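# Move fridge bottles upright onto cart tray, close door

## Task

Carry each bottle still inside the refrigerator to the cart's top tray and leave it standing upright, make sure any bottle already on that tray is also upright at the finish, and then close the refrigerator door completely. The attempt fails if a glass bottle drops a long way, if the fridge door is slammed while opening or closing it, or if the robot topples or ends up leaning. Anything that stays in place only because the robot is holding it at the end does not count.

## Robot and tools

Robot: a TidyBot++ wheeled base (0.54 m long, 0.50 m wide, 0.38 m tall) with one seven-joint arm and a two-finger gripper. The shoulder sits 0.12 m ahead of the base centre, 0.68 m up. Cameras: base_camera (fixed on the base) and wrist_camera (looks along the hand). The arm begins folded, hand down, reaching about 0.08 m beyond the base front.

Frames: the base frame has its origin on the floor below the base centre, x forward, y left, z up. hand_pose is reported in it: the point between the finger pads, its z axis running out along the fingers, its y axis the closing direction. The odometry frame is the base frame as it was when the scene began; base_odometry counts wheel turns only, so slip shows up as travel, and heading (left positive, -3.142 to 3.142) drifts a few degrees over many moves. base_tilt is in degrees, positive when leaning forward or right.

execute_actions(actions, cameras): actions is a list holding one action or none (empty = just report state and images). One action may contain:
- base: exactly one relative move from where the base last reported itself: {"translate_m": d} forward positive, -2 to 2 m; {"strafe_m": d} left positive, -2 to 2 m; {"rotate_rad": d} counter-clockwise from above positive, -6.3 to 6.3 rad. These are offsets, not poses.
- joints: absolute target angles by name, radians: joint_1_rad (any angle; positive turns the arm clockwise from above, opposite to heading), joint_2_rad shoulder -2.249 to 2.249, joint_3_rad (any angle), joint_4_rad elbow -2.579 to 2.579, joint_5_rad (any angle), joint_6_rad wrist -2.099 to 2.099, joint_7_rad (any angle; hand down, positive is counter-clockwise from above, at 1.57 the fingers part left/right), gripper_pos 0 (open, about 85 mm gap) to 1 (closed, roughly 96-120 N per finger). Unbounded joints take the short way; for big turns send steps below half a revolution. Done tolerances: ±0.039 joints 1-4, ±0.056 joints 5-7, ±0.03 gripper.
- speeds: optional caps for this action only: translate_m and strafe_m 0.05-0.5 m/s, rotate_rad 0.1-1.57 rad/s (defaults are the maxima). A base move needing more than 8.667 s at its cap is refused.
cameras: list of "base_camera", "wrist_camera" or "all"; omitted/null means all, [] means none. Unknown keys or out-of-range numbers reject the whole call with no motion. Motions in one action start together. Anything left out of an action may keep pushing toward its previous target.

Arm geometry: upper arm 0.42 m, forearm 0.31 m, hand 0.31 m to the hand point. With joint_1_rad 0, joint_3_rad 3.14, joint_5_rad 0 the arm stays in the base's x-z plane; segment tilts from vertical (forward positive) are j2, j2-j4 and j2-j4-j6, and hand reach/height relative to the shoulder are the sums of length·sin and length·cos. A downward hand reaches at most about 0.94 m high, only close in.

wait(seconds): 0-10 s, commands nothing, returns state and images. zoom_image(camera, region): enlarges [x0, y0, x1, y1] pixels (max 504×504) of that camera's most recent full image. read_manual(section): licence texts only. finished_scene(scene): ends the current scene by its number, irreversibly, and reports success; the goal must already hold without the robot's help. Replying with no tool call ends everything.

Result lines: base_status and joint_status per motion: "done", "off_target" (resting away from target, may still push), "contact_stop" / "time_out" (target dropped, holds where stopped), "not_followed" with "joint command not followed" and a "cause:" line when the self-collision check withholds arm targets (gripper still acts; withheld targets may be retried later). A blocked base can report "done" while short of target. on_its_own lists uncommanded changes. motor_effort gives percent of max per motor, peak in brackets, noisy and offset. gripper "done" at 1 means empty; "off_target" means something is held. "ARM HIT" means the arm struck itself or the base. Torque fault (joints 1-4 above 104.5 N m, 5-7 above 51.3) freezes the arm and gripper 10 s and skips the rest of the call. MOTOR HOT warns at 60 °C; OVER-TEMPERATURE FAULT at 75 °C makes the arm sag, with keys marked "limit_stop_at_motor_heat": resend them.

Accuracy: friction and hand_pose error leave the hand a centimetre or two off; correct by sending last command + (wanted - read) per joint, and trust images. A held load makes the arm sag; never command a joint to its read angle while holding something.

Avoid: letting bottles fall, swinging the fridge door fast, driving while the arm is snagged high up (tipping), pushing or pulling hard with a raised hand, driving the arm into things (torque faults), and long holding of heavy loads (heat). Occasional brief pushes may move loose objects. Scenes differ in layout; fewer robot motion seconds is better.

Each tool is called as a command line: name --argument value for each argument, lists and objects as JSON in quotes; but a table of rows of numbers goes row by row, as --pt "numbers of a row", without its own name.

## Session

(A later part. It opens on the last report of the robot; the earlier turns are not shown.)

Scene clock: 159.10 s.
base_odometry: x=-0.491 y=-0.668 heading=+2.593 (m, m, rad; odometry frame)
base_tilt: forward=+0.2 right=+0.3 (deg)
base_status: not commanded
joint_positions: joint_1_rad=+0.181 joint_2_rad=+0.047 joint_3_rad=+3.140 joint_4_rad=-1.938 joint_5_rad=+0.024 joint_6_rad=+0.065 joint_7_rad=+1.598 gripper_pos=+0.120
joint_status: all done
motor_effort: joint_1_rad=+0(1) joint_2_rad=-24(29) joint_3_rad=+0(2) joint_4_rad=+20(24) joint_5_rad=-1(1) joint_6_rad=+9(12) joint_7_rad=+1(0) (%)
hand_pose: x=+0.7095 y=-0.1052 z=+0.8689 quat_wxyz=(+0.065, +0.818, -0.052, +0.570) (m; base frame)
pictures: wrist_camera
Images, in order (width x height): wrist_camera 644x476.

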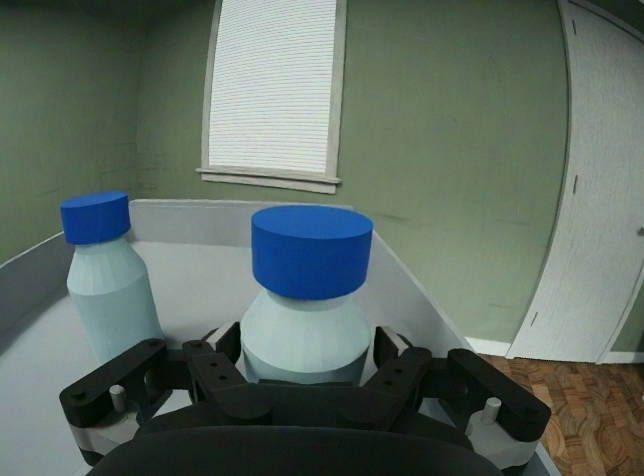

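execute_actions --actions '[{"base":{"translate_m":-0.05},"speeds":{"translate_m":0.1},"joints":{"joint_4_rad":-1.83,"joint_6_rad":-0.05,"gripper_pos":0.05}}]' --cameras '["wrist_camera"]'

execute_actions --actions '[{"joints":{"joint_2_rad":-0.4,"joint_4_rad":-1.9,"joint_6_rad":-0.25,"gripper_pos":0}}]' --cameras '["wrist_camera"]'

Scene clock: 166.53 s.
base_odometry: x=-0.449 y=-0.694 heading=+2.593 (m, m, rad; odometry frame)
base_tilt: forward=+0.3 right=+0.4 (deg)
base_status: done
joint_positions: joint_1_rad=+0.180 joint_2_rad=+0.038 joint_3_rad=+3.140 joint_4_rad=-1.838 joint_5_rad=+0.024 joint_6_rad=-0.006 joint_7_rad=+1.598 gripper_pos=+0.050
joint_status: all done
motor_effort: joint_1_rad=-1(1) joint_2_rad=-24(28) joint_3_rad=+0(1) joint_4_rad=+21(21) joint_5_rad=-1(1) joint_6_rad=+9(10) joint_7_rad=+1(1) (%)
hand_pose: x=+0.7216 y=-0.1074 z=+0.9130 quat_wxyz=(+0.067, +0.806, -0.052, +0.586) (m; base frame)
pictures: wrist_camera
Images, in order (width x height): wrist_camera 644x476.

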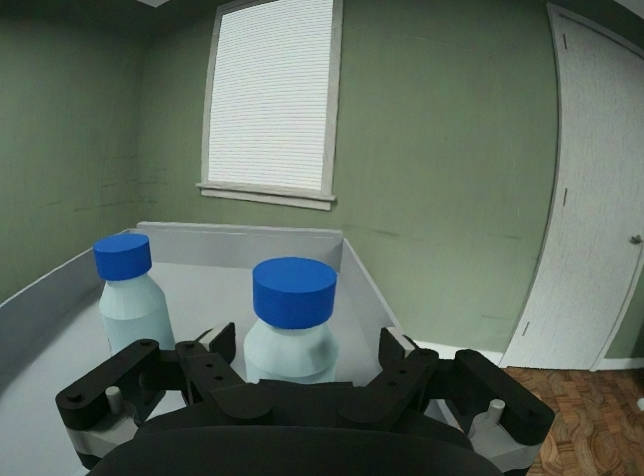

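Scene clock: 168.20 s.
base_odometry: x=-0.449 y=-0.694 heading=+2.593 (m, m, rad; odometry frame)
base_tilt: forward=+0.3 right=+0.4 (deg)
base_status: not commanded
joint_positions: joint_1_rad=+0.180 joint_2_rad=-0.395 joint_3_rad=+3.140 joint_4_rad=-1.884 joint_5_rad=+0.024 joint_6_rad=-0.204 joint_7_rad=+1.598 gripper_pos=+0.000
joint_status: all done
motor_effort: joint_1_rad=+0(0) joint_2_rad=-9(25) joint_3_rad=+0(0) joint_4_rad=+22(22) joint_5_rad=+0(1) joint_6_rad=+10(10) joint_7_rad=+0(1) (%)
hand_pose: x=+0.5721 y=-0.0817 z=+1.0575 quat_wxyz=(+0.078, +0.748, -0.049, +0.658) (m; base frame)
pictures: wrist_camera
Images, in order (width x height): wrist_camera 644x476.

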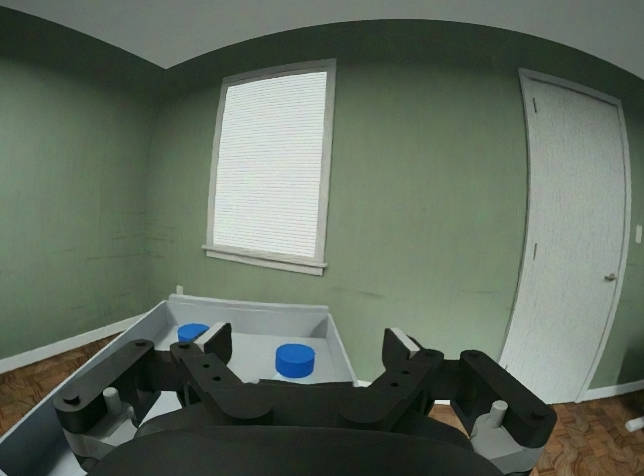

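execute_actions --actions '[{"base":{"rotate_rad":2.62},"joints":{"joint_1_rad":0.07}}]' --cameras '[]'

execute_actions --actions '[{"base":{"strafe_m":0.08},"joints":{"joint_2_rad":0.19,"joint_4_rad":-1.5,"joint_6_rad":-0.15}}]' --cameras '[]'

execute_actions --actions '[{"base":{"translate_m":0.58}}]'

Scene clock: 178.17 s.
base_odometry: x=-0.449 y=-0.694 heading=-1.071 (m, m, rad; odometry frame)
base_tilt: forward=+0.3 right=+0.3 (deg)
base_status: done
joint_positions: joint_1_rad=+0.076 joint_2_rad=-0.395 joint_3_rad=+3.141 joint_4_rad=-1.885 joint_5_rad=+0.024 joint_6_rad=-0.205 joint_7_rad=+1.598 gripper_pos=+0.000
joint_status: all done
motor_effort: joint_1_rad=+0(2) joint_2_rad=-9(10) joint_3_rad=+0(3) joint_4_rad=+22(22) joint_5_rad=+0(1) joint_6_rad=+9(9) joint_7_rad=+1(1) (%)
hand_pose: x=+0.5781 y=-0.0351 z=+1.0570 quat_wxyz=(+0.044, +0.749, -0.011, +0.661) (m; base frame)
pictures: none
No camera images: the call's "cameras" was empty. Leave "cameras" out to get every camera's image.

Scene clock: 180.00 s.
base_odometry: x=-0.379 y=-0.656 heading=-1.070 (m, m, rad; odometry frame)
base_tilt: forward=+0.3 right=+0.4 (deg)
base_status: done
joint_positions: joint_1_rad=+0.074 joint_2_rad=+0.186 joint_3_rad=+3.137 joint_4_rad=-1.516 joint_5_rad=+0.024 joint_6_rad=-0.196 joint_7_rad=+1.598 gripper_pos=+0.000
joint_status: all done
motor_effort: joint_1_rad=+0(1) joint_2_rad=-30(33) joint_3_rad=+0(3) joint_4_rad=+22(22) joint_5_rad=-1(1) joint_6_rad=+9(9) joint_7_rad=+0(1) (%)
hand_pose: x=+0.8016 y=-0.0481 z=+0.9537 quat_wxyz=(+0.036, +0.813, -0.010, +0.581) (m; base frame)
pictures: none
No camera images: the call's "cameras" was empty. Leave "cameras" out to get every camera's image.

Scene clock: 182.53 s.
base_odometry: x=-0.099 y=-1.164 heading=-1.069 (m, m, rad; odometry frame)
base_tilt: forward=+0.3 right=+0.3 (deg)
base_status: done
joint_positions: joint_1_rad=+0.074 joint_2_rad=+0.187 joint_3_rad=+3.137 joint_4_rad=-1.512 joint_5_rad=+0.024 joint_6_rad=-0.192 joint_7_rad=+1.598 gripper_pos=+0.000
joint_status: not commanded
motor_effort: joint_1_rad=-1(1) joint_2_rad=-30(33) joint_3_rad=+0(1) joint_4_rad=+21(22) joint_5_rad=+0(1) joint_6_rad=+9(9) joint_7_rad=+1(0) (%)
hand_pose: x=+0.8026 y=-0.0482 z=+0.9569 quat_wxyz=(+0.037, +0.811, -0.010, +0.584) (m; base frame)
pictures: base_camera, wrist_camera
Images, in order (width x height): base_camera 644x364, wrist_camera 644x476.

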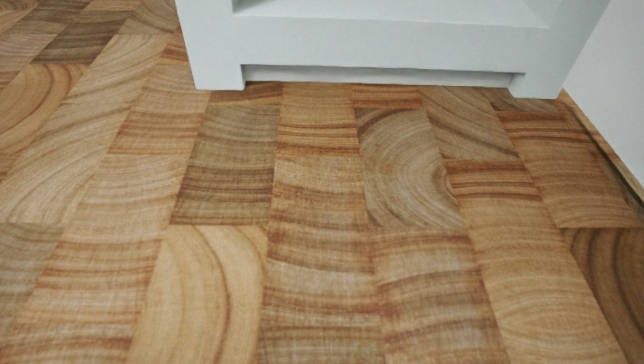

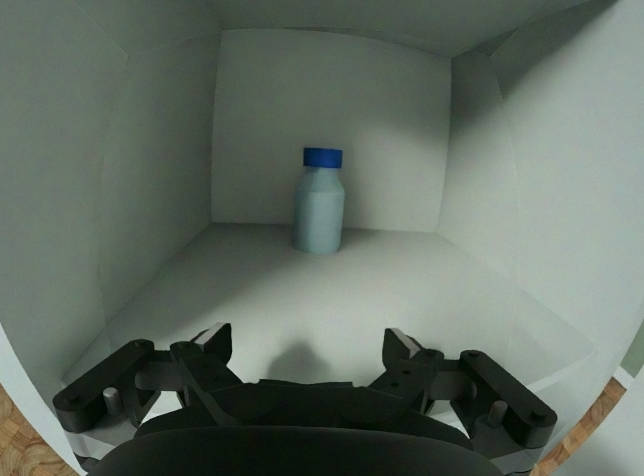

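execute_actions --actions '[{"base":{"strafe_m":-0.035},"joints":{"joint_6_rad":-0.06}}]' --cameras '[]'

execute_actions --actions '[{"base":{"translate_m":0.13},"speeds":{"translate_m":0.2}}]'

Scene clock: 187.53 s.
base_odometry: x=-0.130 y=-1.181 heading=-1.069 (m, m, rad; odometry frame)
base_tilt: forward=+0.3 right=+0.3 (deg)
base_status: done
joint_positions: joint_1_rad=+0.074 joint_2_rad=+0.187 joint_3_rad=+3.141 joint_4_rad=-1.507 joint_5_rad=+0.024 joint_6_rad=-0.096 joint_7_rad=+1.598 gripper_pos=+0.000
joint_status: all done
motor_effort: joint_1_rad=+0(2) joint_2_rad=-30(33) joint_3_rad=+0(3) joint_4_rad=+21(23) joint_5_rad=-1(1) joint_6_rad=+9(9) joint_7_rad=+1(1) (%)
hand_pose: x=+0.8112 y=-0.0505 z=+0.9893 quat_wxyz=(+0.040, +0.780, -0.010, +0.625) (m; base frame)
pictures: none
No camera images: the call's "cameras" was empty. Leave "cameras" out to get every camera's image.

Scene clock: 188.97 s.
base_odometry: x=-0.068 y=-1.295 heading=-1.069 (m, m, rad; odometry frame)
base_tilt: forward=+0.3 right=+0.4 (deg)
base_status: done
joint_positions: joint_1_rad=+0.074 joint_2_rad=+0.187 joint_3_rad=+3.141 joint_4_rad=-1.506 joint_5_rad=+0.024 joint_6_rad=-0.096 joint_7_rad=+1.598 gripper_pos=+0.000
joint_status: not commanded
motor_effort: joint_1_rad=+0(1) joint_2_rad=-30(34) joint_3_rad=+0(1) joint_4_rad=+22(23) joint_5_rad=-1(1) joint_6_rad=+9(9) joint_7_rad=+0(0) (%)
hand_pose: x=+0.8112 y=-0.0505 z=+0.9895 quat_wxyz=(+0.040, +0.780, -0.010, +0.625) (m; base frame)
pictures: base_camera, wrist_camera
Images, in order (width x height): base_camera 644x364, wrist_camera 644x476.

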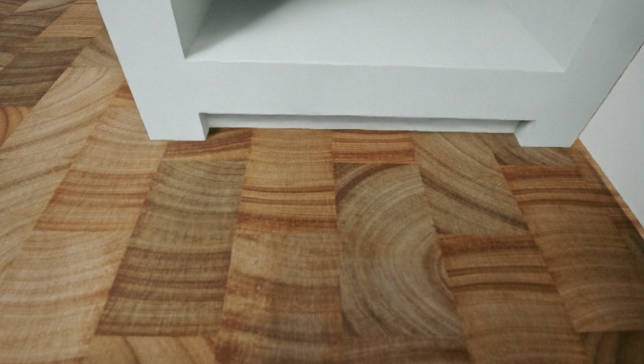

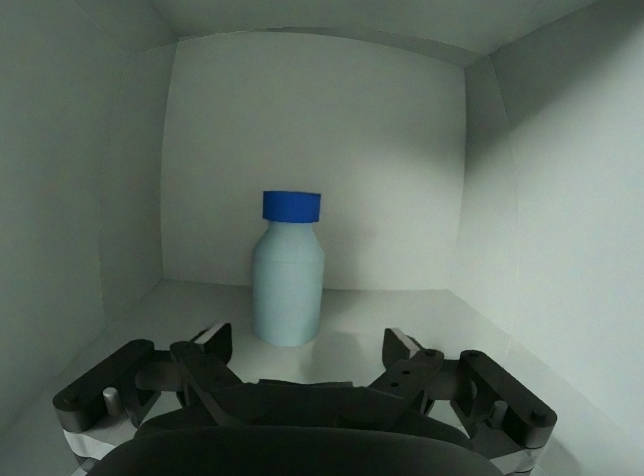

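execute_actions --actions '[{"base":{"strafe_m":0.01}}]' --cameras '[]'

execute_actions --actions '[{"base":{"translate_m":0.11},"speeds":{"translate_m":0.15}}]' --cameras '["wrist_camera"]'

execute_actions --actions '[{"joints":{"gripper_pos":1}}]' --cameras '["wrist_camera"]'

Scene clock: 193.87 s.
base_odometry: x=-0.059 y=-1.291 heading=-1.070 (m, m, rad; odometry frame)
base_tilt: forward=+0.4 right=+0.3 (deg)
base_status: done
joint_positions: joint_1_rad=+0.070 joint_2_rad=+0.187 joint_3_rad=+3.141 joint_4_rad=-1.506 joint_5_rad=+0.024 joint_6_rad=-0.096 joint_7_rad=+1.598 gripper_pos=+0.000
joint_status: not commanded
motor_effort: joint_1_rad=+0(3) joint_2_rad=-30(32) joint_3_rad=+0(3) joint_4_rad=+22(22) joint_5_rad=+0(0) joint_6_rad=+9(9) joint_7_rad=+1(0) (%)
hand_pose: x=+0.8114 y=-0.0474 z=+0.9895 quat_wxyz=(+0.038, +0.780, -0.008, +0.625) (m; base frame)
pictures: none
No camera images: the call's "cameras" was empty. Leave "cameras" out to get every camera's image.

Scene clock: 195.30 s.
base_odometry: x=-0.006 y=-1.387 heading=-1.069 (m, m, rad; odometry frame)
base_tilt: forward=+0.3 right=+0.3 (deg)
base_status: done
joint_positions: joint_1_rad=+0.070 joint_2_rad=+0.188 joint_3_rad=+3.141 joint_4_rad=-1.506 joint_5_rad=+0.024 joint_6_rad=-0.096 joint_7_rad=+1.598 gripper_pos=+0.000
joint_status: not commanded
motor_effort: joint_1_rad=+0(2) joint_2_rad=-30(34) joint_3_rad=+0(2) joint_4_rad=+22(23) joint_5_rad=-1(0) joint_6_rad=+9(10) joint_7_rad=+1(0) (%)
hand_pose: x=+0.8117 y=-0.0474 z=+0.9889 quat_wxyz=(+0.038, +0.780, -0.008, +0.624) (m; base frame)
pictures: wrist_camera
Images, in order (width x height): wrist_camera 644x476.

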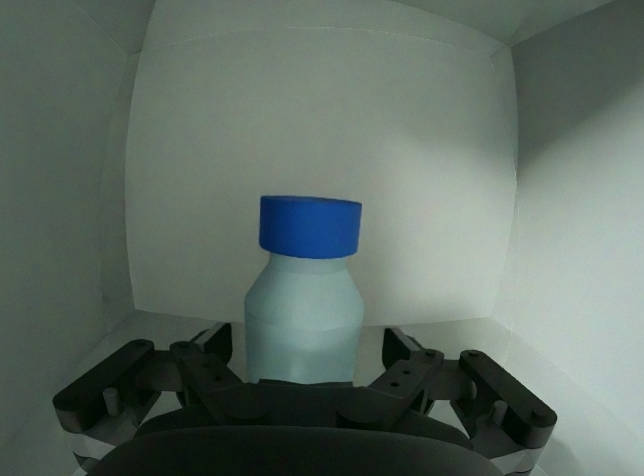

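Scene clock: 196.40 s.
base_odometry: x=-0.006 y=-1.387 heading=-1.069 (m, m, rad; odometry frame)
base_tilt: forward=+0.3 right=+0.4 (deg)
base_status: not commanded
joint_positions: joint_1_rad=+0.069 joint_2_rad=+0.187 joint_3_rad=+3.140 joint_4_rad=-1.506 joint_5_rad=+0.024 joint_6_rad=-0.095 joint_7_rad=+1.598 gripper_pos=+0.333
joint_status: gripper_pos off_target (ended at +0.333, target +1.000)
motor_effort: joint_1_rad=+0(3) joint_2_rad=-30(32) joint_3_rad=+0(3) joint_4_rad=+23(24) joint_5_rad=-1(1) joint_6_rad=+10(11) joint_7_rad=+1(1) (%)
hand_pose: x=+0.8116 y=-0.0464 z=+0.9899 quat_wxyz=(+0.038, +0.780, -0.008, +0.625) (m; base frame)
pictures: wrist_camera
Images, in order (width x height): wrist_camera 644x476.

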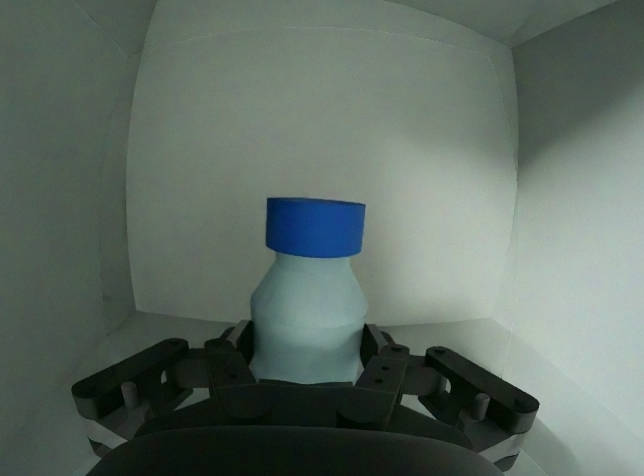

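execute_actions --actions '[{"joints":{"gripper_pos":0}}]' --cameras '[]'

execute_actions --actions '[{"base":{"translate_m":0.018},"speeds":{"translate_m":0.1}}]' --cameras '[]'

execute_actions --actions '[{"joints":{"gripper_pos":1}}]' --cameras '["wrist_camera"]'

execute_actions --actions '[{"joints":{"joint_2_rad":0.08}}]' --cameras '[]'

execute_actions --actions '[{"base":{"translate_m":-0.82},"speeds":{"translate_m":0.35}}]' --cameras '["wrist_camera"]'

Scene clock: 202.17 s.
base_odometry: x=-0.006 y=-1.387 heading=-1.069 (m, m, rad; odometry frame)
base_tilt: forward=+0.3 right=+0.4 (deg)
base_status: not commanded
joint_positions: joint_1_rad=+0.069 joint_2_rad=+0.188 joint_3_rad=+3.140 joint_4_rad=-1.506 joint_5_rad=+0.024 joint_6_rad=-0.095 joint_7_rad=+1.598 gripper_pos=+0.000
joint_status: all done
motor_effort: joint_1_rad=-1(1) joint_2_rad=-31(36) joint_3_rad=+0(1) joint_4_rad=+22(26) joint_5_rad=-1(0) joint_6_rad=+10(12) joint_7_rad=+1(1) (%)
hand_pose: x=+0.8121 y=-0.0464 z=+0.9891 quat_wxyz=(+0.038, +0.780, -0.008, +0.625) (m; base frame)
pictures: none
No camera images: the call's "cameras" was empty. Leave "cameras" out to get every camera's image.

Scene clock: 202.97 s.
base_odometry: x=+0.003 y=-1.403 heading=-1.069 (m, m, rad; odometry frame)
base_tilt: forward=+0.3 right=+0.4 (deg)
base_status: done
joint_positions: joint_1_rad=+0.069 joint_2_rad=+0.194 joint_3_rad=+3.140 joint_4_rad=-1.506 joint_5_rad=+0.024 joint_6_rad=-0.095 joint_7_rad=+1.598 gripper_pos=+0.000
joint_status: not commanded
motor_effort: joint_1_rad=+0(1) joint_2_rad=-31(35) joint_3_rad=+0(2) joint_4_rad=+22(23) joint_5_rad=+0(1) joint_6_rad=+9(9) joint_7_rad=+1(1) (%)
hand_pose: x=+0.8137 y=-0.0465 z=+0.9855 quat_wxyz=(+0.038, +0.782, -0.008, +0.623) (m; base frame)
pictures: none
No camera images: the call's "cameras" was empty. Leave "cameras" out to get every camera's image.

Scene clock: 204.07 s.
base_odometry: x=+0.003 y=-1.403 heading=-1.069 (m, m, rad; odometry frame)
base_tilt: forward=+0.3 right=+0.3 (deg)
base_status: not commanded
joint_positions: joint_1_rad=+0.069 joint_2_rad=+0.193 joint_3_rad=+3.140 joint_4_rad=-1.505 joint_5_rad=+0.024 joint_6_rad=-0.095 joint_7_rad=+1.597 gripper_pos=+0.247
joint_status: gripper_pos off_target (ended at +0.247, target +1.000)
motor_effort: joint_1_rad=-1(1) joint_2_rad=-30(31) joint_3_rad=-1(2) joint_4_rad=+22(23) joint_5_rad=+0(0) joint_6_rad=+10(10) joint_7_rad=+0(1) (%)
hand_pose: x=+0.8136 y=-0.0467 z=+0.9860 quat_wxyz=(+0.037, +0.781, -0.008, +0.623) (m; base frame)
pictures: wrist_camera
Images, in order (width x height): wrist_camera 644x476.

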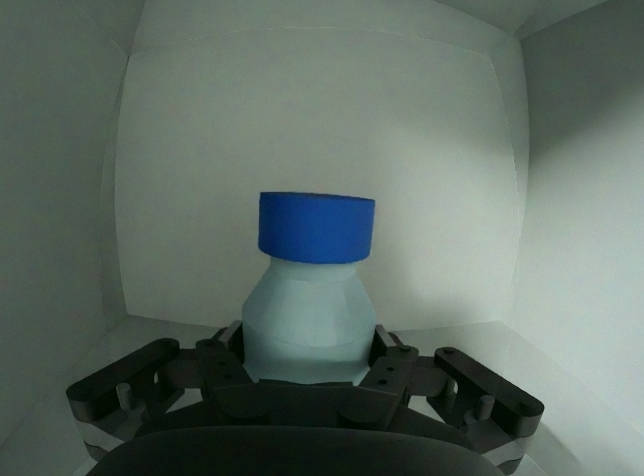

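Scene clock: 205.20 s.
base_odometry: x=+0.003 y=-1.403 heading=-1.069 (m, m, rad; odometry frame)
base_tilt: forward=+0.3 right=+0.3 (deg)
base_status: not commanded
joint_positions: joint_1_rad=+0.069 joint_2_rad=+0.119 joint_3_rad=+3.140 joint_4_rad=-1.520 joint_5_rad=+0.024 joint_6_rad=-0.095 joint_7_rad=+1.597 gripper_pos=+0.247
joint_status: all done
motor_effort: joint_1_rad=+0(0) joint_2_rad=-33(38) joint_3_rad=+0(1) joint_4_rad=+26(28) joint_5_rad=-1(1) joint_6_rad=+13(14) joint_7_rad=+1(1) (%)
hand_pose: x=+0.7882 y=-0.0449 z=+1.0277 quat_wxyz=(+0.039, +0.762, -0.008, +0.646) (m; base frame)
pictures: none
No camera images: the call's "cameras" was empty. Leave "cameras" out to get every camera's image.

Scene clock: 208.73 s.
base_odometry: x=-0.391 y=-0.684 heading=-1.069 (m, m, rad; odometry frame)
base_tilt: forward=+0.3 right=+0.3 (deg)
base_status: done
joint_positions: joint_1_rad=+0.070 joint_2_rad=+0.111 joint_3_rad=+3.140 joint_4_rad=-1.520 joint_5_rad=+0.024 joint_6_rad=-0.095 joint_7_rad=+1.597 gripper_pos=+0.247
joint_status: not commanded
motor_effort: joint_1_rad=-1(4) joint_2_rad=-33(37) joint_3_rad=+0(3) joint_4_rad=+26(28) joint_5_rad=-1(1) joint_6_rad=+13(13) joint_7_rad=+1(0) (%)
hand_pose: x=+0.7856 y=-0.0451 z=+1.0326 quat_wxyz=(+0.039, +0.760, -0.008, +0.649) (m; base frame)
pictures: wrist_camera
Images, in order (width x height): wrist_camera 644x476.

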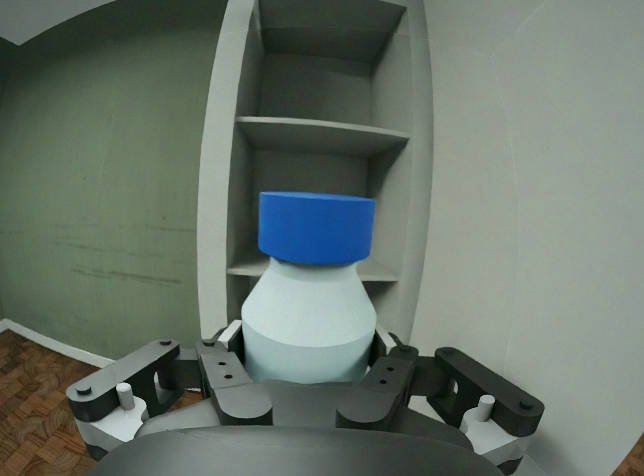

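execute_actions --actions '[{"joints":{"joint_2_rad":-0.4,"joint_4_rad":-1.7,"joint_6_rad":-0.45,"joint_1_rad":0}}]' --cameras '[]'

execute_actions --actions '[{"base":{"rotate_rad":-2.62},"speeds":{"rotate_rad":0.9}}]' --cameras '[]'

execute_actions --actions '[{"base":{"strafe_m":0.22},"joints":{"joint_2_rad":-0.15,"joint_4_rad":-1.5,"joint_6_rad":-0.5,"joint_1_rad":0.3}}]'

Scene clock: 219.93 s.
base_odometry: x=-0.391 y=-0.684 heading=-1.069 (m, m, rad; odometry frame)
base_tilt: forward=+0.3 right=+0.3 (deg)
base_status: not commanded
joint_positions: joint_1_rad=+0.013 joint_2_rad=-0.379 joint_3_rad=+3.140 joint_4_rad=-1.709 joint_5_rad=+0.024 joint_6_rad=-0.433 joint_7_rad=+1.597 gripper_pos=+0.247
joint_status: all done
motor_effort: joint_1_rad=+0(0) joint_2_rad=-13(35) joint_3_rad=+0(0) joint_4_rad=+26(27) joint_5_rad=+0(0) joint_6_rad=+13(13) joint_7_rad=+1(1) (%)
hand_pose: x=+0.5741 y=-0.0066 z=+1.0885 quat_wxyz=(+0.023, +0.771, +0.011, +0.636) (m; base frame)
pictures: none
No camera images: the call's "cameras" was empty. Leave "cameras" out to get every camera's image.

Scene clock: 223.77 s.
base_odometry: x=-0.391 y=-0.684 heading=+2.595 (m, m, rad; odometry frame)
base_tilt: forward=+0.3 right=+0.4 (deg)
base_status: done
joint_positions: joint_1_rad=+0.005 joint_2_rad=-0.379 joint_3_rad=+3.141 joint_4_rad=-1.709 joint_5_rad=+0.024 joint_6_rad=-0.433 joint_7_rad=+1.597 gripper_pos=+0.247
joint_status: not commanded
motor_effort: joint_1_rad=+0(1) joint_2_rad=-12(13) joint_3_rad=+0(3) joint_4_rad=+26(26) joint_5_rad=-1(1) joint_6_rad=+13(13) joint_7_rad=+1(1) (%)
hand_pose: x=+0.5742 y=-0.0039 z=+1.0882 quat_wxyz=(+0.021, +0.772, +0.013, +0.636) (m; base frame)
pictures: none
No camera images: the call's "cameras" was empty. Leave "cameras" out to get every camera's image.

Scene clock: 225.57 s.
base_odometry: x=-0.506 y=-0.872 heading=+2.594 (m, m, rad; odometry frame)
base_tilt: forward=+0.3 right=+0.3 (deg)
base_status: done
joint_positions: joint_1_rad=+0.291 joint_2_rad=-0.135 joint_3_rad=+3.141 joint_4_rad=-1.539 joint_5_rad=+0.024 joint_6_rad=-0.482 joint_7_rad=+1.597 gripper_pos=+0.247
joint_status: joint_4_rad off_target (ended at -1.539, target -1.500); the others done
motor_effort: joint_1_rad=-1(2) joint_2_rad=-22(23) joint_3_rad=+0(3) joint_4_rad=+26(27) joint_5_rad=+0(1) joint_6_rad=+13(13) joint_7_rad=+1(1) (%)
hand_pose: x=+0.6446 y=-0.1592 z=+1.0545 quat_wxyz=(+0.103, +0.803, -0.101, +0.578) (m; base frame)
pictures: base_camera, wrist_camera
Images, in order (width x height): base_camera 644x364, wrist_camera 644x476.

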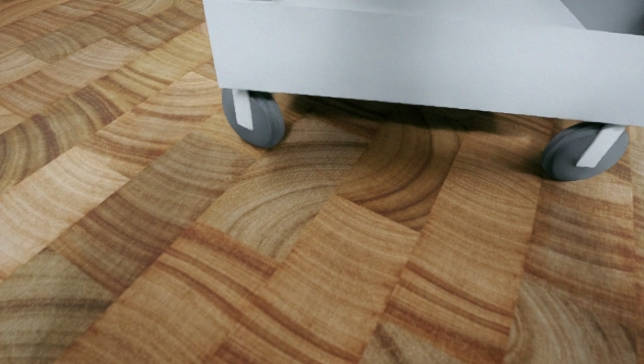

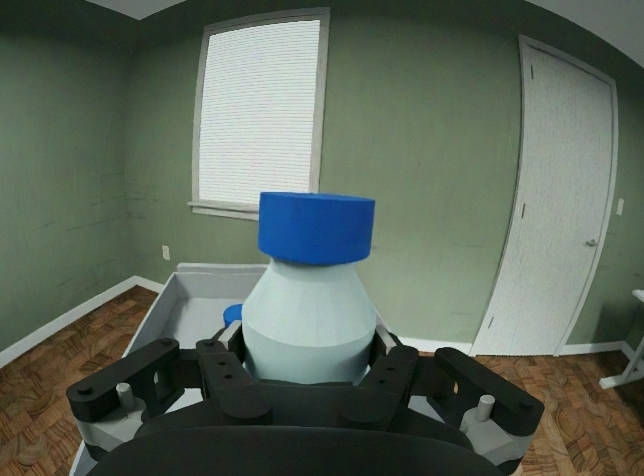

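execute_actions --actions '[{"joints":{"joint_1_rad":-0.04,"joint_2_rad":0.03,"joint_4_rad":-1.5,"joint_6_rad":-0.35}}]' --cameras '[]'

execute_actions --actions '[{"base":{"translate_m":0.08},"joints":{"joint_4_rad":-1.7,"joint_6_rad":-0.12}}]'

Scene clock: 231.43 s.
base_odometry: x=-0.506 y=-0.872 heading=+2.594 (m, m, rad; odometry frame)
base_tilt: forward=+0.3 right=+0.3 (deg)
base_status: not commanded
joint_positions: joint_1_rad=-0.037 joint_2_rad=+0.050 joint_3_rad=+3.139 joint_4_rad=-1.534 joint_5_rad=+0.024 joint_6_rad=-0.421 joint_7_rad=+1.597 gripper_pos=+0.247
joint_status: joint_6_rad off_target (ended at -0.421, target -0.350); the others done
motor_effort: joint_1_rad=+0(2) joint_2_rad=-30(32) joint_3_rad=-1(1) joint_4_rad=+26(27) joint_5_rad=-1(0) joint_6_rad=+12(13) joint_7_rad=+1(0) (%)
hand_pose: x=+0.7364 y=+0.0230 z=+0.9665 quat_wxyz=(+0.006, +0.842, +0.034, +0.538) (m; base frame)
pictures: none
No camera images: the call's "cameras" was empty. Leave "cameras" out to get every camera's image.

Scene clock: 232.60 s.
base_odometry: x=-0.574 y=-0.830 heading=+2.595 (m, m, rad; odometry frame)
base_tilt: forward=+0.3 right=+0.3 (deg)
base_status: done
joint_positions: joint_1_rad=-0.037 joint_2_rad=+0.062 joint_3_rad=+3.139 joint_4_rad=-1.716 joint_5_rad=+0.024 joint_6_rad=-0.191 joint_7_rad=+1.597 gripper_pos=+0.247
joint_status: joint_6_rad off_target (ended at -0.191, target -0.120); the others done
motor_effort: joint_1_rad=-1(1) joint_2_rad=-29(34) joint_3_rad=+0(2) joint_4_rad=+26(28) joint_5_rad=-1(1) joint_6_rad=+13(13) joint_7_rad=+0(1) (%)
hand_pose: x=+0.7391 y=+0.0247 z=+0.9166 quat_wxyz=(+0.004, +0.832, +0.036, +0.553) (m; base frame)
pictures: base_camera, wrist_camera
Images, in order (width x height): base_camera 644x364, wrist_camera 644x476.

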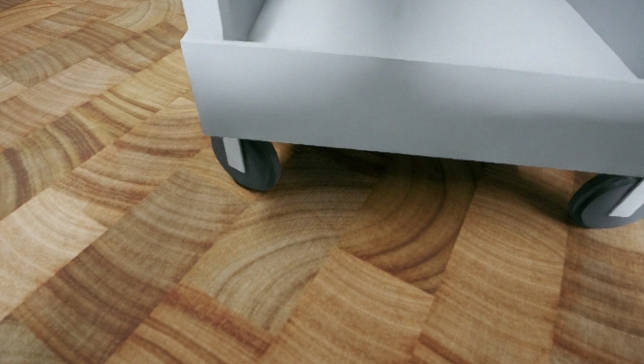

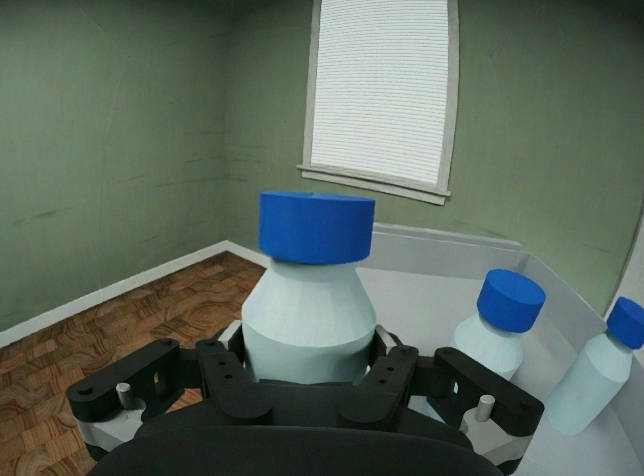

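execute_actions --actions '[{"joints":{"joint_1_rad":0.07}}]' --cameras '["wrist_camera"]'

Scene clock: 236.63 s.
base_odometry: x=-0.574 y=-0.830 heading=+2.595 (m, m, rad; odometry frame)
base_tilt: forward=+0.3 right=+0.3 (deg)
base_status: not commanded
joint_positions: joint_1_rad=+0.071 joint_2_rad=+0.062 joint_3_rad=+3.143 joint_4_rad=-1.716 joint_5_rad=+0.024 joint_6_rad=-0.191 joint_7_rad=+1.597 gripper_pos=+0.247
joint_status: all done
motor_effort: joint_1_rad=-1(2) joint_2_rad=-30(30) joint_3_rad=+0(3) joint_4_rad=+26(26) joint_5_rad=-1(1) joint_6_rad=+12(12) joint_7_rad=+1(0) (%)
hand_pose: x=+0.7380 y=-0.0449 z=+0.9166 quat_wxyz=(+0.036, +0.833, -0.011, +0.552) (m; base frame)
pictures: wrist_camera
Images, in order (width x height): wrist_camera 644x476.

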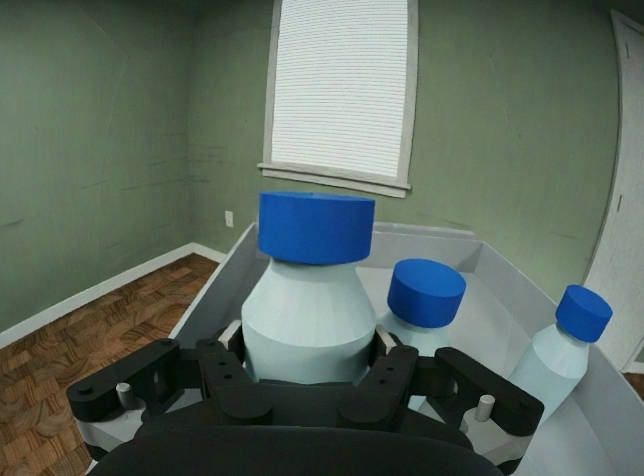

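execute_actions --actions '[{"joints":{"joint_1_rad":0.015,"joint_4_rad":-1.8,"joint_6_rad":-0.04}}]' --cameras '["wrist_camera"]'

execute_actions --actions '[{"joints":{"joint_4_rad":-1.87,"joint_6_rad":0.04}}]' --cameras '["wrist_camera"]'

Scene clock: 243.50 s.
base_odometry: x=-0.574 y=-0.830 heading=+2.595 (m, m, rad; odometry frame)
base_tilt: forward=+0.3 right=+0.3 (deg)
base_status: not commanded
joint_positions: joint_1_rad=+0.020 joint_2_rad=+0.062 joint_3_rad=+3.142 joint_4_rad=-1.817 joint_5_rad=+0.024 joint_6_rad=-0.111 joint_7_rad=+1.597 gripper_pos=+0.247
joint_status: joint_6_rad off_target (ended at -0.111, target -0.040); the others done
motor_effort: joint_1_rad=+0(0) joint_2_rad=-29(31) joint_3_rad=+0(1) joint_4_rad=+25(26) joint_5_rad=+0(0) joint_6_rad=+12(14) joint_7_rad=+1(0) (%)
hand_pose: x=+0.7288 y=-0.0124 z=+0.8798 quat_wxyz=(+0.020, +0.839, +0.011, +0.544) (m; base frame)
pictures: wrist_camera
Images, in order (width x height): wrist_camera 644x476.

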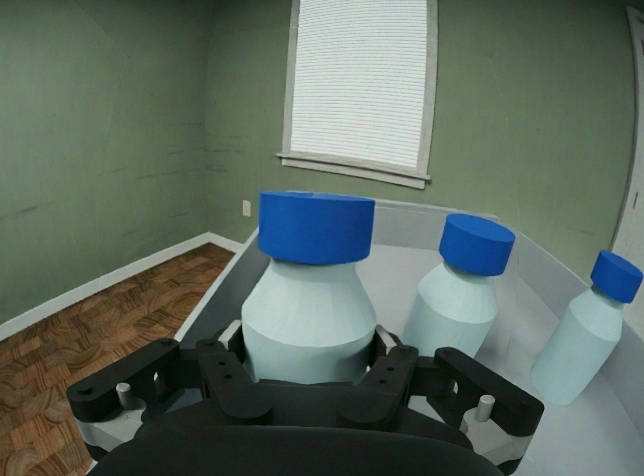

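Scene clock: 244.33 s.
base_odometry: x=-0.574 y=-0.830 heading=+2.595 (m, m, rad; odometry frame)
base_tilt: forward=+0.3 right=+0.3 (deg)
base_status: not commanded
joint_positions: joint_1_rad=+0.020 joint_2_rad=+0.062 joint_3_rad=+3.142 joint_4_rad=-1.882 joint_5_rad=+0.024 joint_6_rad=-0.028 joint_7_rad=+1.597 gripper_pos=+0.247
joint_status: joint_6_rad off_target (ended at -0.028, target +0.040); the others done
motor_effort: joint_1_rad=+0(0) joint_2_rad=-29(30) joint_3_rad=+0(0) joint_4_rad=+25(26) joint_5_rad=-1(1) joint_6_rad=+12(12) joint_7_rad=+1(1) (%)
hand_pose: x=+0.7242 y=-0.0117 z=+0.8656 quat_wxyz=(+0.020, +0.834, +0.012, +0.552) (m; base frame)
pictures: wrist_camera
Images, in order (width x height): wrist_camera 644x476.

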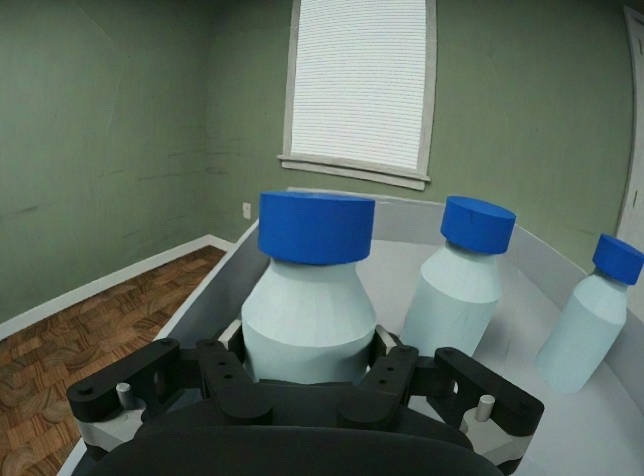

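execute_actions --actions '[{"joints":{"joint_1_rad":0.045,"joint_4_rad":-1.91,"joint_6_rad":0.07}}]' --cameras '["wrist_camera"]'

execute_actions --actions '[{"joints":{"gripper_pos":0.12}}]' --cameras '["wrist_camera"]'

Scene clock: 248.17 s.
base_odometry: x=-0.574 y=-0.830 heading=+2.595 (m, m, rad; odometry frame)
base_tilt: forward=+0.3 right=+0.3 (deg)
base_status: not commanded
joint_positions: joint_1_rad=+0.031 joint_2_rad=+0.059 joint_3_rad=+3.141 joint_4_rad=-1.908 joint_5_rad=+0.024 joint_6_rad=+0.014 joint_7_rad=+1.597 gripper_pos=+0.247
joint_status: joint_6_rad off_target (ended at +0.014, target +0.070); the others done
motor_effort: joint_1_rad=+0(2) joint_2_rad=-26(29) joint_3_rad=+0(2) joint_4_rad=+23(25) joint_5_rad=-1(0) joint_6_rad=+10(13) joint_7_rad=+1(1) (%)
hand_pose: x=+0.7224 y=-0.0169 z=+0.8644 quat_wxyz=(+0.022, +0.829, +0.008, +0.559) (m; base frame)
pictures: wrist_camera
Images, in order (width x height): wrist_camera 644x476.

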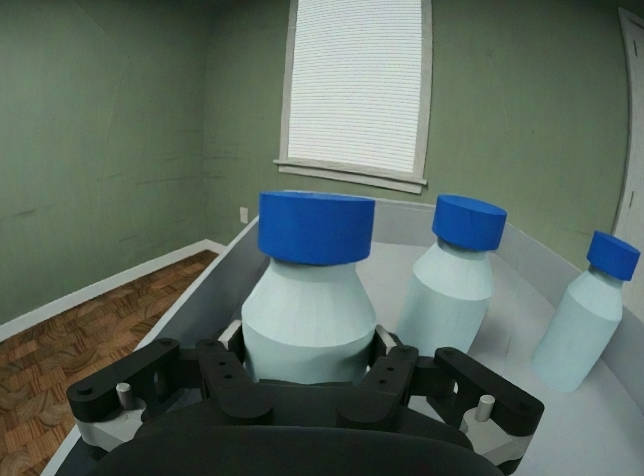

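Scene clock: 249.33 s.
base_odometry: x=-0.574 y=-0.830 heading=+2.595 (m, m, rad; odometry frame)
base_tilt: forward=+0.2 right=+0.3 (deg)
base_status: not commanded
joint_positions: joint_1_rad=+0.035 joint_2_rad=+0.050 joint_3_rad=+3.141 joint_4_rad=-1.909 joint_5_rad=+0.024 joint_6_rad=+0.024 joint_7_rad=+1.597 gripper_pos=+0.120
joint_status: all done
motor_effort: joint_1_rad=-1(3) joint_2_rad=-24(29) joint_3_rad=+0(2) joint_4_rad=+20(24) joint_5_rad=-1(1) joint_6_rad=+8(11) joint_7_rad=+2(1) (%)
hand_pose: x=+0.7215 y=-0.0189 z=+0.8724 quat_wxyz=(+0.023, +0.823, +0.007, +0.567) (m; base frame)
pictures: wrist_camera
Images, in order (width x height): wrist_camera 644x476.

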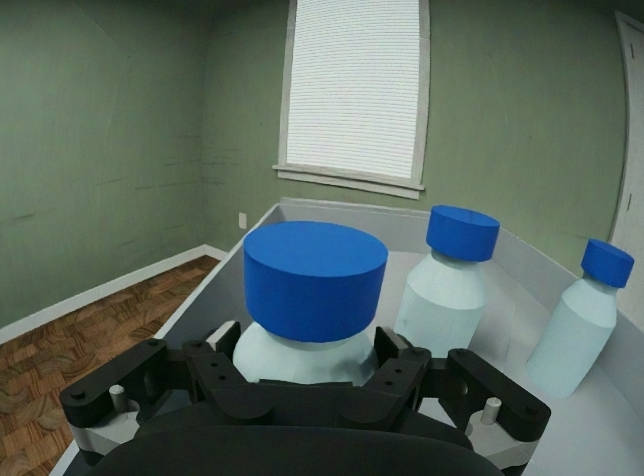

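execute_actions --actions '[{"base":{"translate_m":-0.06},"speeds":{"translate_m":0.1},"joints":{"joint_4_rad":-1.82,"joint_6_rad":-0.07,"gripper_pos":0.05}}]' --cameras '["wrist_camera"]'

execute_actions --actions '[{"joints":{"joint_2_rad":-0.4,"joint_4_rad":-1.9,"joint_6_rad":-0.5,"gripper_pos":0}}]' --cameras '["wrist_camera"]'

execute_actions --actions '[{"base":{"rotate_rad":2.62},"joints":{"joint_1_rad":0.3}}]' --cameras '[]'

execute_actions --actions '[{"joints":{"joint_2_rad":-0.34,"joint_4_rad":-2.5,"joint_6_rad":0.3,"gripper_pos":1}}]'

Scene clock: 257.20 s.
base_odometry: x=-0.523 y=-0.861 heading=+2.594 (m, m, rad; odometry frame)
base_tilt: forward=+0.3 right=+0.3 (deg)
base_status: done
joint_positions: joint_1_rad=+0.035 joint_2_rad=+0.042 joint_3_rad=+3.141 joint_4_rad=-1.825 joint_5_rad=+0.024 joint_6_rad=-0.025 joint_7_rad=+1.597 gripper_pos=+0.050
joint_status: all done
motor_effort: joint_1_rad=-1(1) joint_2_rad=-24(27) joint_3_rad=+0(1) joint_4_rad=+21(21) joint_5_rad=-1(1) joint_6_rad=+9(8) joint_7_rad=+1(1) (%)
hand_pose: x=+0.7322 y=-0.0199 z=+0.9118 quat_wxyz=(+0.025, +0.811, +0.006, +0.584) (m; base frame)
pictures: wrist_camera
Images, in order (width x height): wrist_camera 644x476.

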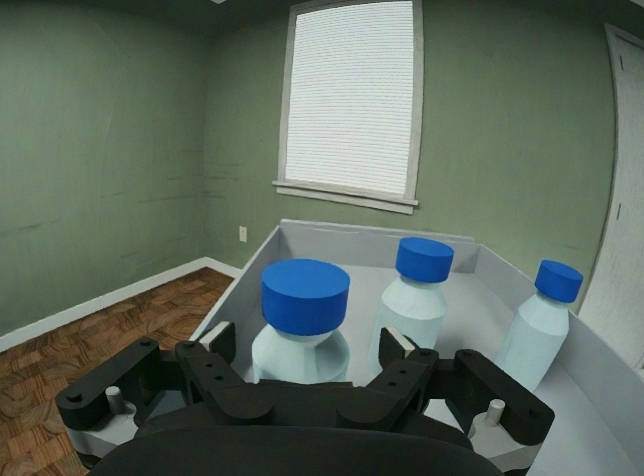

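Scene clock: 258.80 s.
base_odometry: x=-0.523 y=-0.861 heading=+2.594 (m, m, rad; odometry frame)
base_tilt: forward=+0.3 right=+0.3 (deg)
base_status: not commanded
joint_positions: joint_1_rad=+0.035 joint_2_rad=-0.393 joint_3_rad=+3.141 joint_4_rad=-1.884 joint_5_rad=+0.024 joint_6_rad=-0.456 joint_7_rad=+1.597 gripper_pos=+0.000
joint_status: all done
motor_effort: joint_1_rad=+0(0) joint_2_rad=-8(25) joint_3_rad=+0(0) joint_4_rad=+21(23) joint_5_rad=+0(0) joint_6_rad=+9(9) joint_7_rad=+0(1) (%)
hand_pose: x=+0.5605 y=-0.0170 z=+0.9810 quat_wxyz=(+0.027, +0.827, +0.002, +0.562) (m; base frame)
pictures: wrist_camera
Images, in order (width x height): wrist_camera 644x476.

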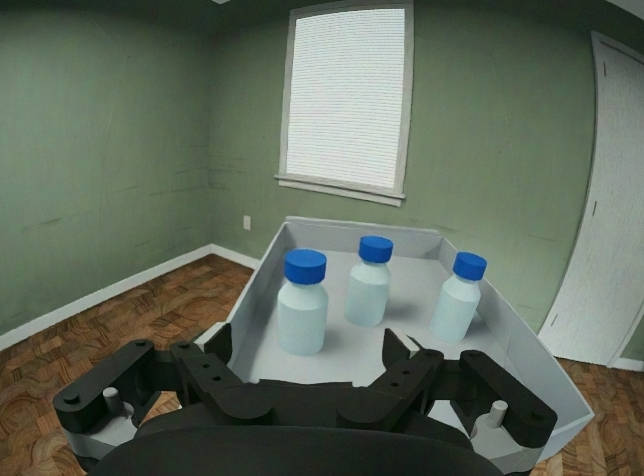

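Scene clock: 261.83 s.
base_odometry: x=-0.523 y=-0.861 heading=-1.069 (m, m, rad; odometry frame)
base_tilt: forward=+0.3 right=+0.3 (deg)
base_status: done
joint_positions: joint_1_rad=+0.295 joint_2_rad=-0.393 joint_3_rad=+3.141 joint_4_rad=-1.885 joint_5_rad=+0.024 joint_6_rad=-0.456 joint_7_rad=+1.597 gripper_pos=+0.000
joint_status: all done
motor_effort: joint_1_rad=+0(2) joint_2_rad=-9(10) joint_3_rad=+0(2) joint_4_rad=+22(22) joint_5_rad=-1(1) joint_6_rad=+10(9) joint_7_rad=+1(1) (%)
hand_pose: x=+0.5412 y=-0.1298 z=+0.9806 quat_wxyz=(+0.100, +0.821, -0.105, +0.553) (m; base frame)
pictures: none
No camera images: the call's "cameras" was empty. Leave "cameras" out to get every camera's image.

Scene clock: 263.67 s.
base_odometry: x=-0.523 y=-0.861 heading=-1.069 (m, m, rad; odometry frame)
base_tilt: forward=+0.3 right=+0.3 (deg)
base_status: not commanded
joint_positions: joint_1_rad=+0.295 joint_2_rad=-0.363 joint_3_rad=+3.141 joint_4_rad=-2.487 joint_5_rad=+0.024 joint_6_rad=+0.255 joint_7_rad=+1.597 gripper_pos=+0.999
joint_status: all done
motor_effort: joint_1_rad=+0(1) joint_2_rad=-7(9) joint_3_rad=+0(0) joint_4_rad=+19(21) joint_5_rad=-1(0) joint_6_rad=+9(8) joint_7_rad=+1(0) (%)
hand_pose: x=+0.5178 y=-0.1174 z=+0.8186 quat_wxyz=(+0.099, +0.798, -0.096, +0.586) (m; base frame)
pictures: base_camera, wrist_camera
Images, in order (width x height): base_camera 644x364, wrist_camera 644x476.

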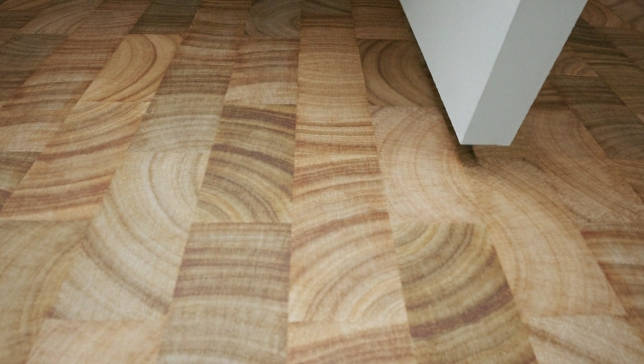

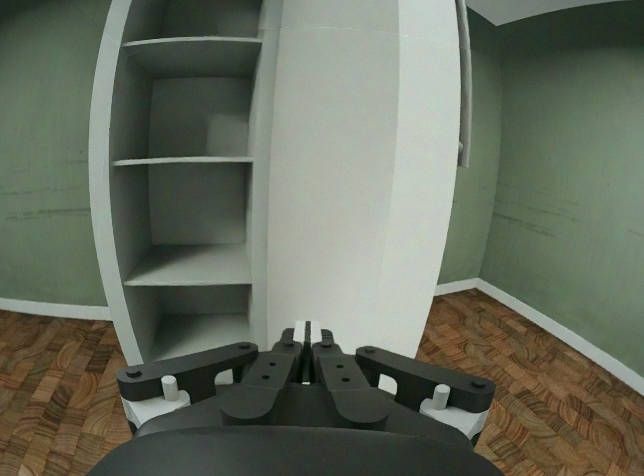

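execute_actions --actions '[{"joints":{"joint_1_rad":0.9}}]' --cameras '[]'

execute_actions --actions '[{"base":{"strafe_m":-0.5}}]' --cameras '[]'

execute_actions --actions '[{"base":{"translate_m":0.2},"joints":{"joint_1_rad":0}}]'

execute_actions --actions '[{"base":{"strafe_m":0.45},"speeds":{"strafe_m":0.1}}]'

Scene clock: 277.90 s.
base_odometry: x=-0.523 y=-0.861 heading=-1.069 (m, m, rad; odometry frame)
base_tilt: forward=+0.4 right=+0.3 (deg)
base_status: not commanded
joint_positions: joint_1_rad=+0.890 joint_2_rad=-0.363 joint_3_rad=+3.141 joint_4_rad=-2.487 joint_5_rad=+0.024 joint_6_rad=+0.255 joint_7_rad=+1.597 gripper_pos=+0.999
joint_status: all done
motor_effort: joint_1_rad=+0(1) joint_2_rad=-7(7) joint_3_rad=+0(0) joint_4_rad=+19(19) joint_5_rad=+0(0) joint_6_rad=+9(9) joint_7_rad=+1(0) (%)
hand_pose: x=+0.3833 y=-0.3209 z=+0.8186 quat_wxyz=(+0.267, +0.735, -0.326, +0.531) (m; base frame)
pictures: none
No camera images: the call's "cameras" was empty. Leave "cameras" out to get every camera's image.

Scene clock: 280.27 s.
base_odometry: x=-0.961 y=-1.102 heading=-1.069 (m, m, rad; odometry frame)
base_tilt: forward=+0.3 right=+0.3 (deg)
base_status: done
joint_positions: joint_1_rad=+0.891 joint_2_rad=-0.353 joint_3_rad=+3.141 joint_4_rad=-2.488 joint_5_rad=+0.024 joint_6_rad=+0.256 joint_7_rad=+1.597 gripper_pos=+0.999
joint_status: not commanded
motor_effort: joint_1_rad=+0(1) joint_2_rad=-7(9) joint_3_rad=+0(1) joint_4_rad=+19(20) joint_5_rad=-1(1) joint_6_rad=+9(10) joint_7_rad=+0(1) (%)
hand_pose: x=+0.3838 y=-0.3218 z=+0.8140 quat_wxyz=(+0.265, +0.738, -0.328, +0.527) (m; base frame)
pictures: none
No camera images: the call's "cameras" was empty. Leave "cameras" out to get every camera's image.

Scene clock: 282.43 s.
base_odometry: x=-0.865 y=-1.278 heading=-1.069 (m, m, rad; odometry frame)
base_tilt: forward=+0.3 right=+0.3 (deg)
base_status: done
joint_positions: joint_1_rad=+0.010 joint_2_rad=-0.349 joint_3_rad=+3.141 joint_4_rad=-2.489 joint_5_rad=+0.024 joint_6_rad=+0.257 joint_7_rad=+1.597 gripper_pos=+0.999
joint_status: all done
motor_effort: joint_1_rad=+0(1) joint_2_rad=-8(10) joint_3_rad=+0(1) joint_4_rad=+19(20) joint_5_rad=-1(2) joint_6_rad=+9(10) joint_7_rad=+1(0) (%)
hand_pose: x=+0.5361 y=-0.0004 z=+0.8120 quat_wxyz=(+0.015, +0.808, +0.018, +0.588) (m; base frame)
pictures: base_camera, wrist_camera
Images, in order (width x height): base_camera 644x364, wrist_camera 644x476.

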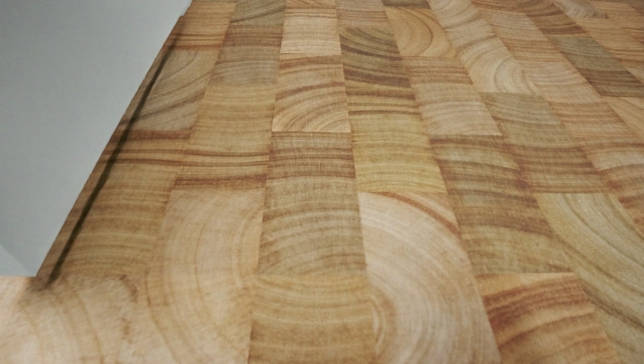

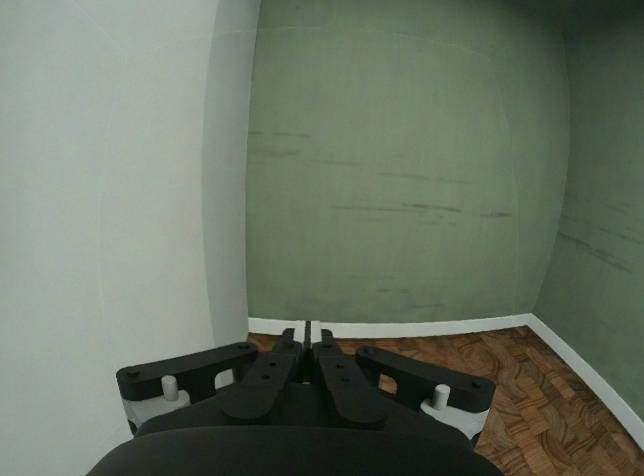

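Scene clock: 287.50 s.
base_odometry: x=-0.470 y=-1.061 heading=-1.069 (m, m, rad; odometry frame)
base_tilt: forward=+0.3 right=+0.3 (deg)
base_status: done
joint_positions: joint_1_rad=+0.008 joint_2_rad=-0.349 joint_3_rad=+3.146 joint_4_rad=-2.496 joint_5_rad=+0.022 joint_6_rad=+0.257 joint_7_rad=+1.597 gripper_pos=+0.999
joint_status: not commanded
motor_effort: joint_1_rad=+0(6) joint_2_rad=-7(9) joint_3_rad=+0(6) joint_4_rad=+19(22) joint_5_rad=-1(1) joint_6_rad=+9(10) joint_7_rad=+1(1) (%)
hand_pose: x=+0.5344 y=-0.0023 z=+0.8083 quat_wxyz=(+0.015, +0.810, +0.015, +0.585) (m; base frame)
pictures: base_camera, wrist_camera
Images, in order (width x height): base_camera 644x364, wrist_camera 644x476.

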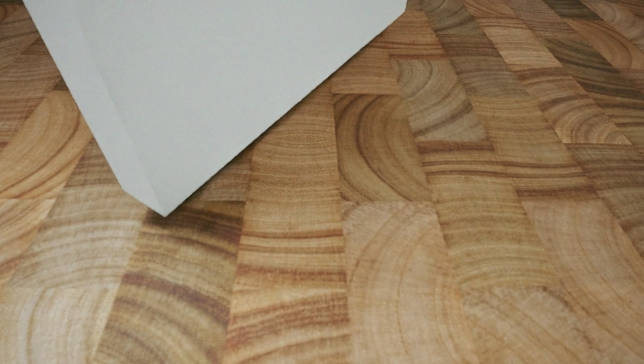

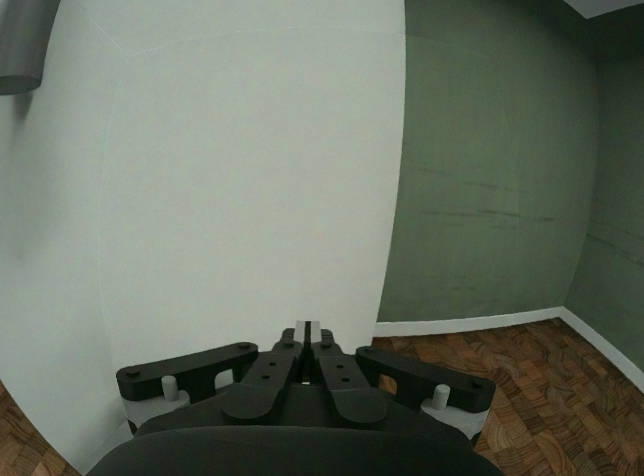

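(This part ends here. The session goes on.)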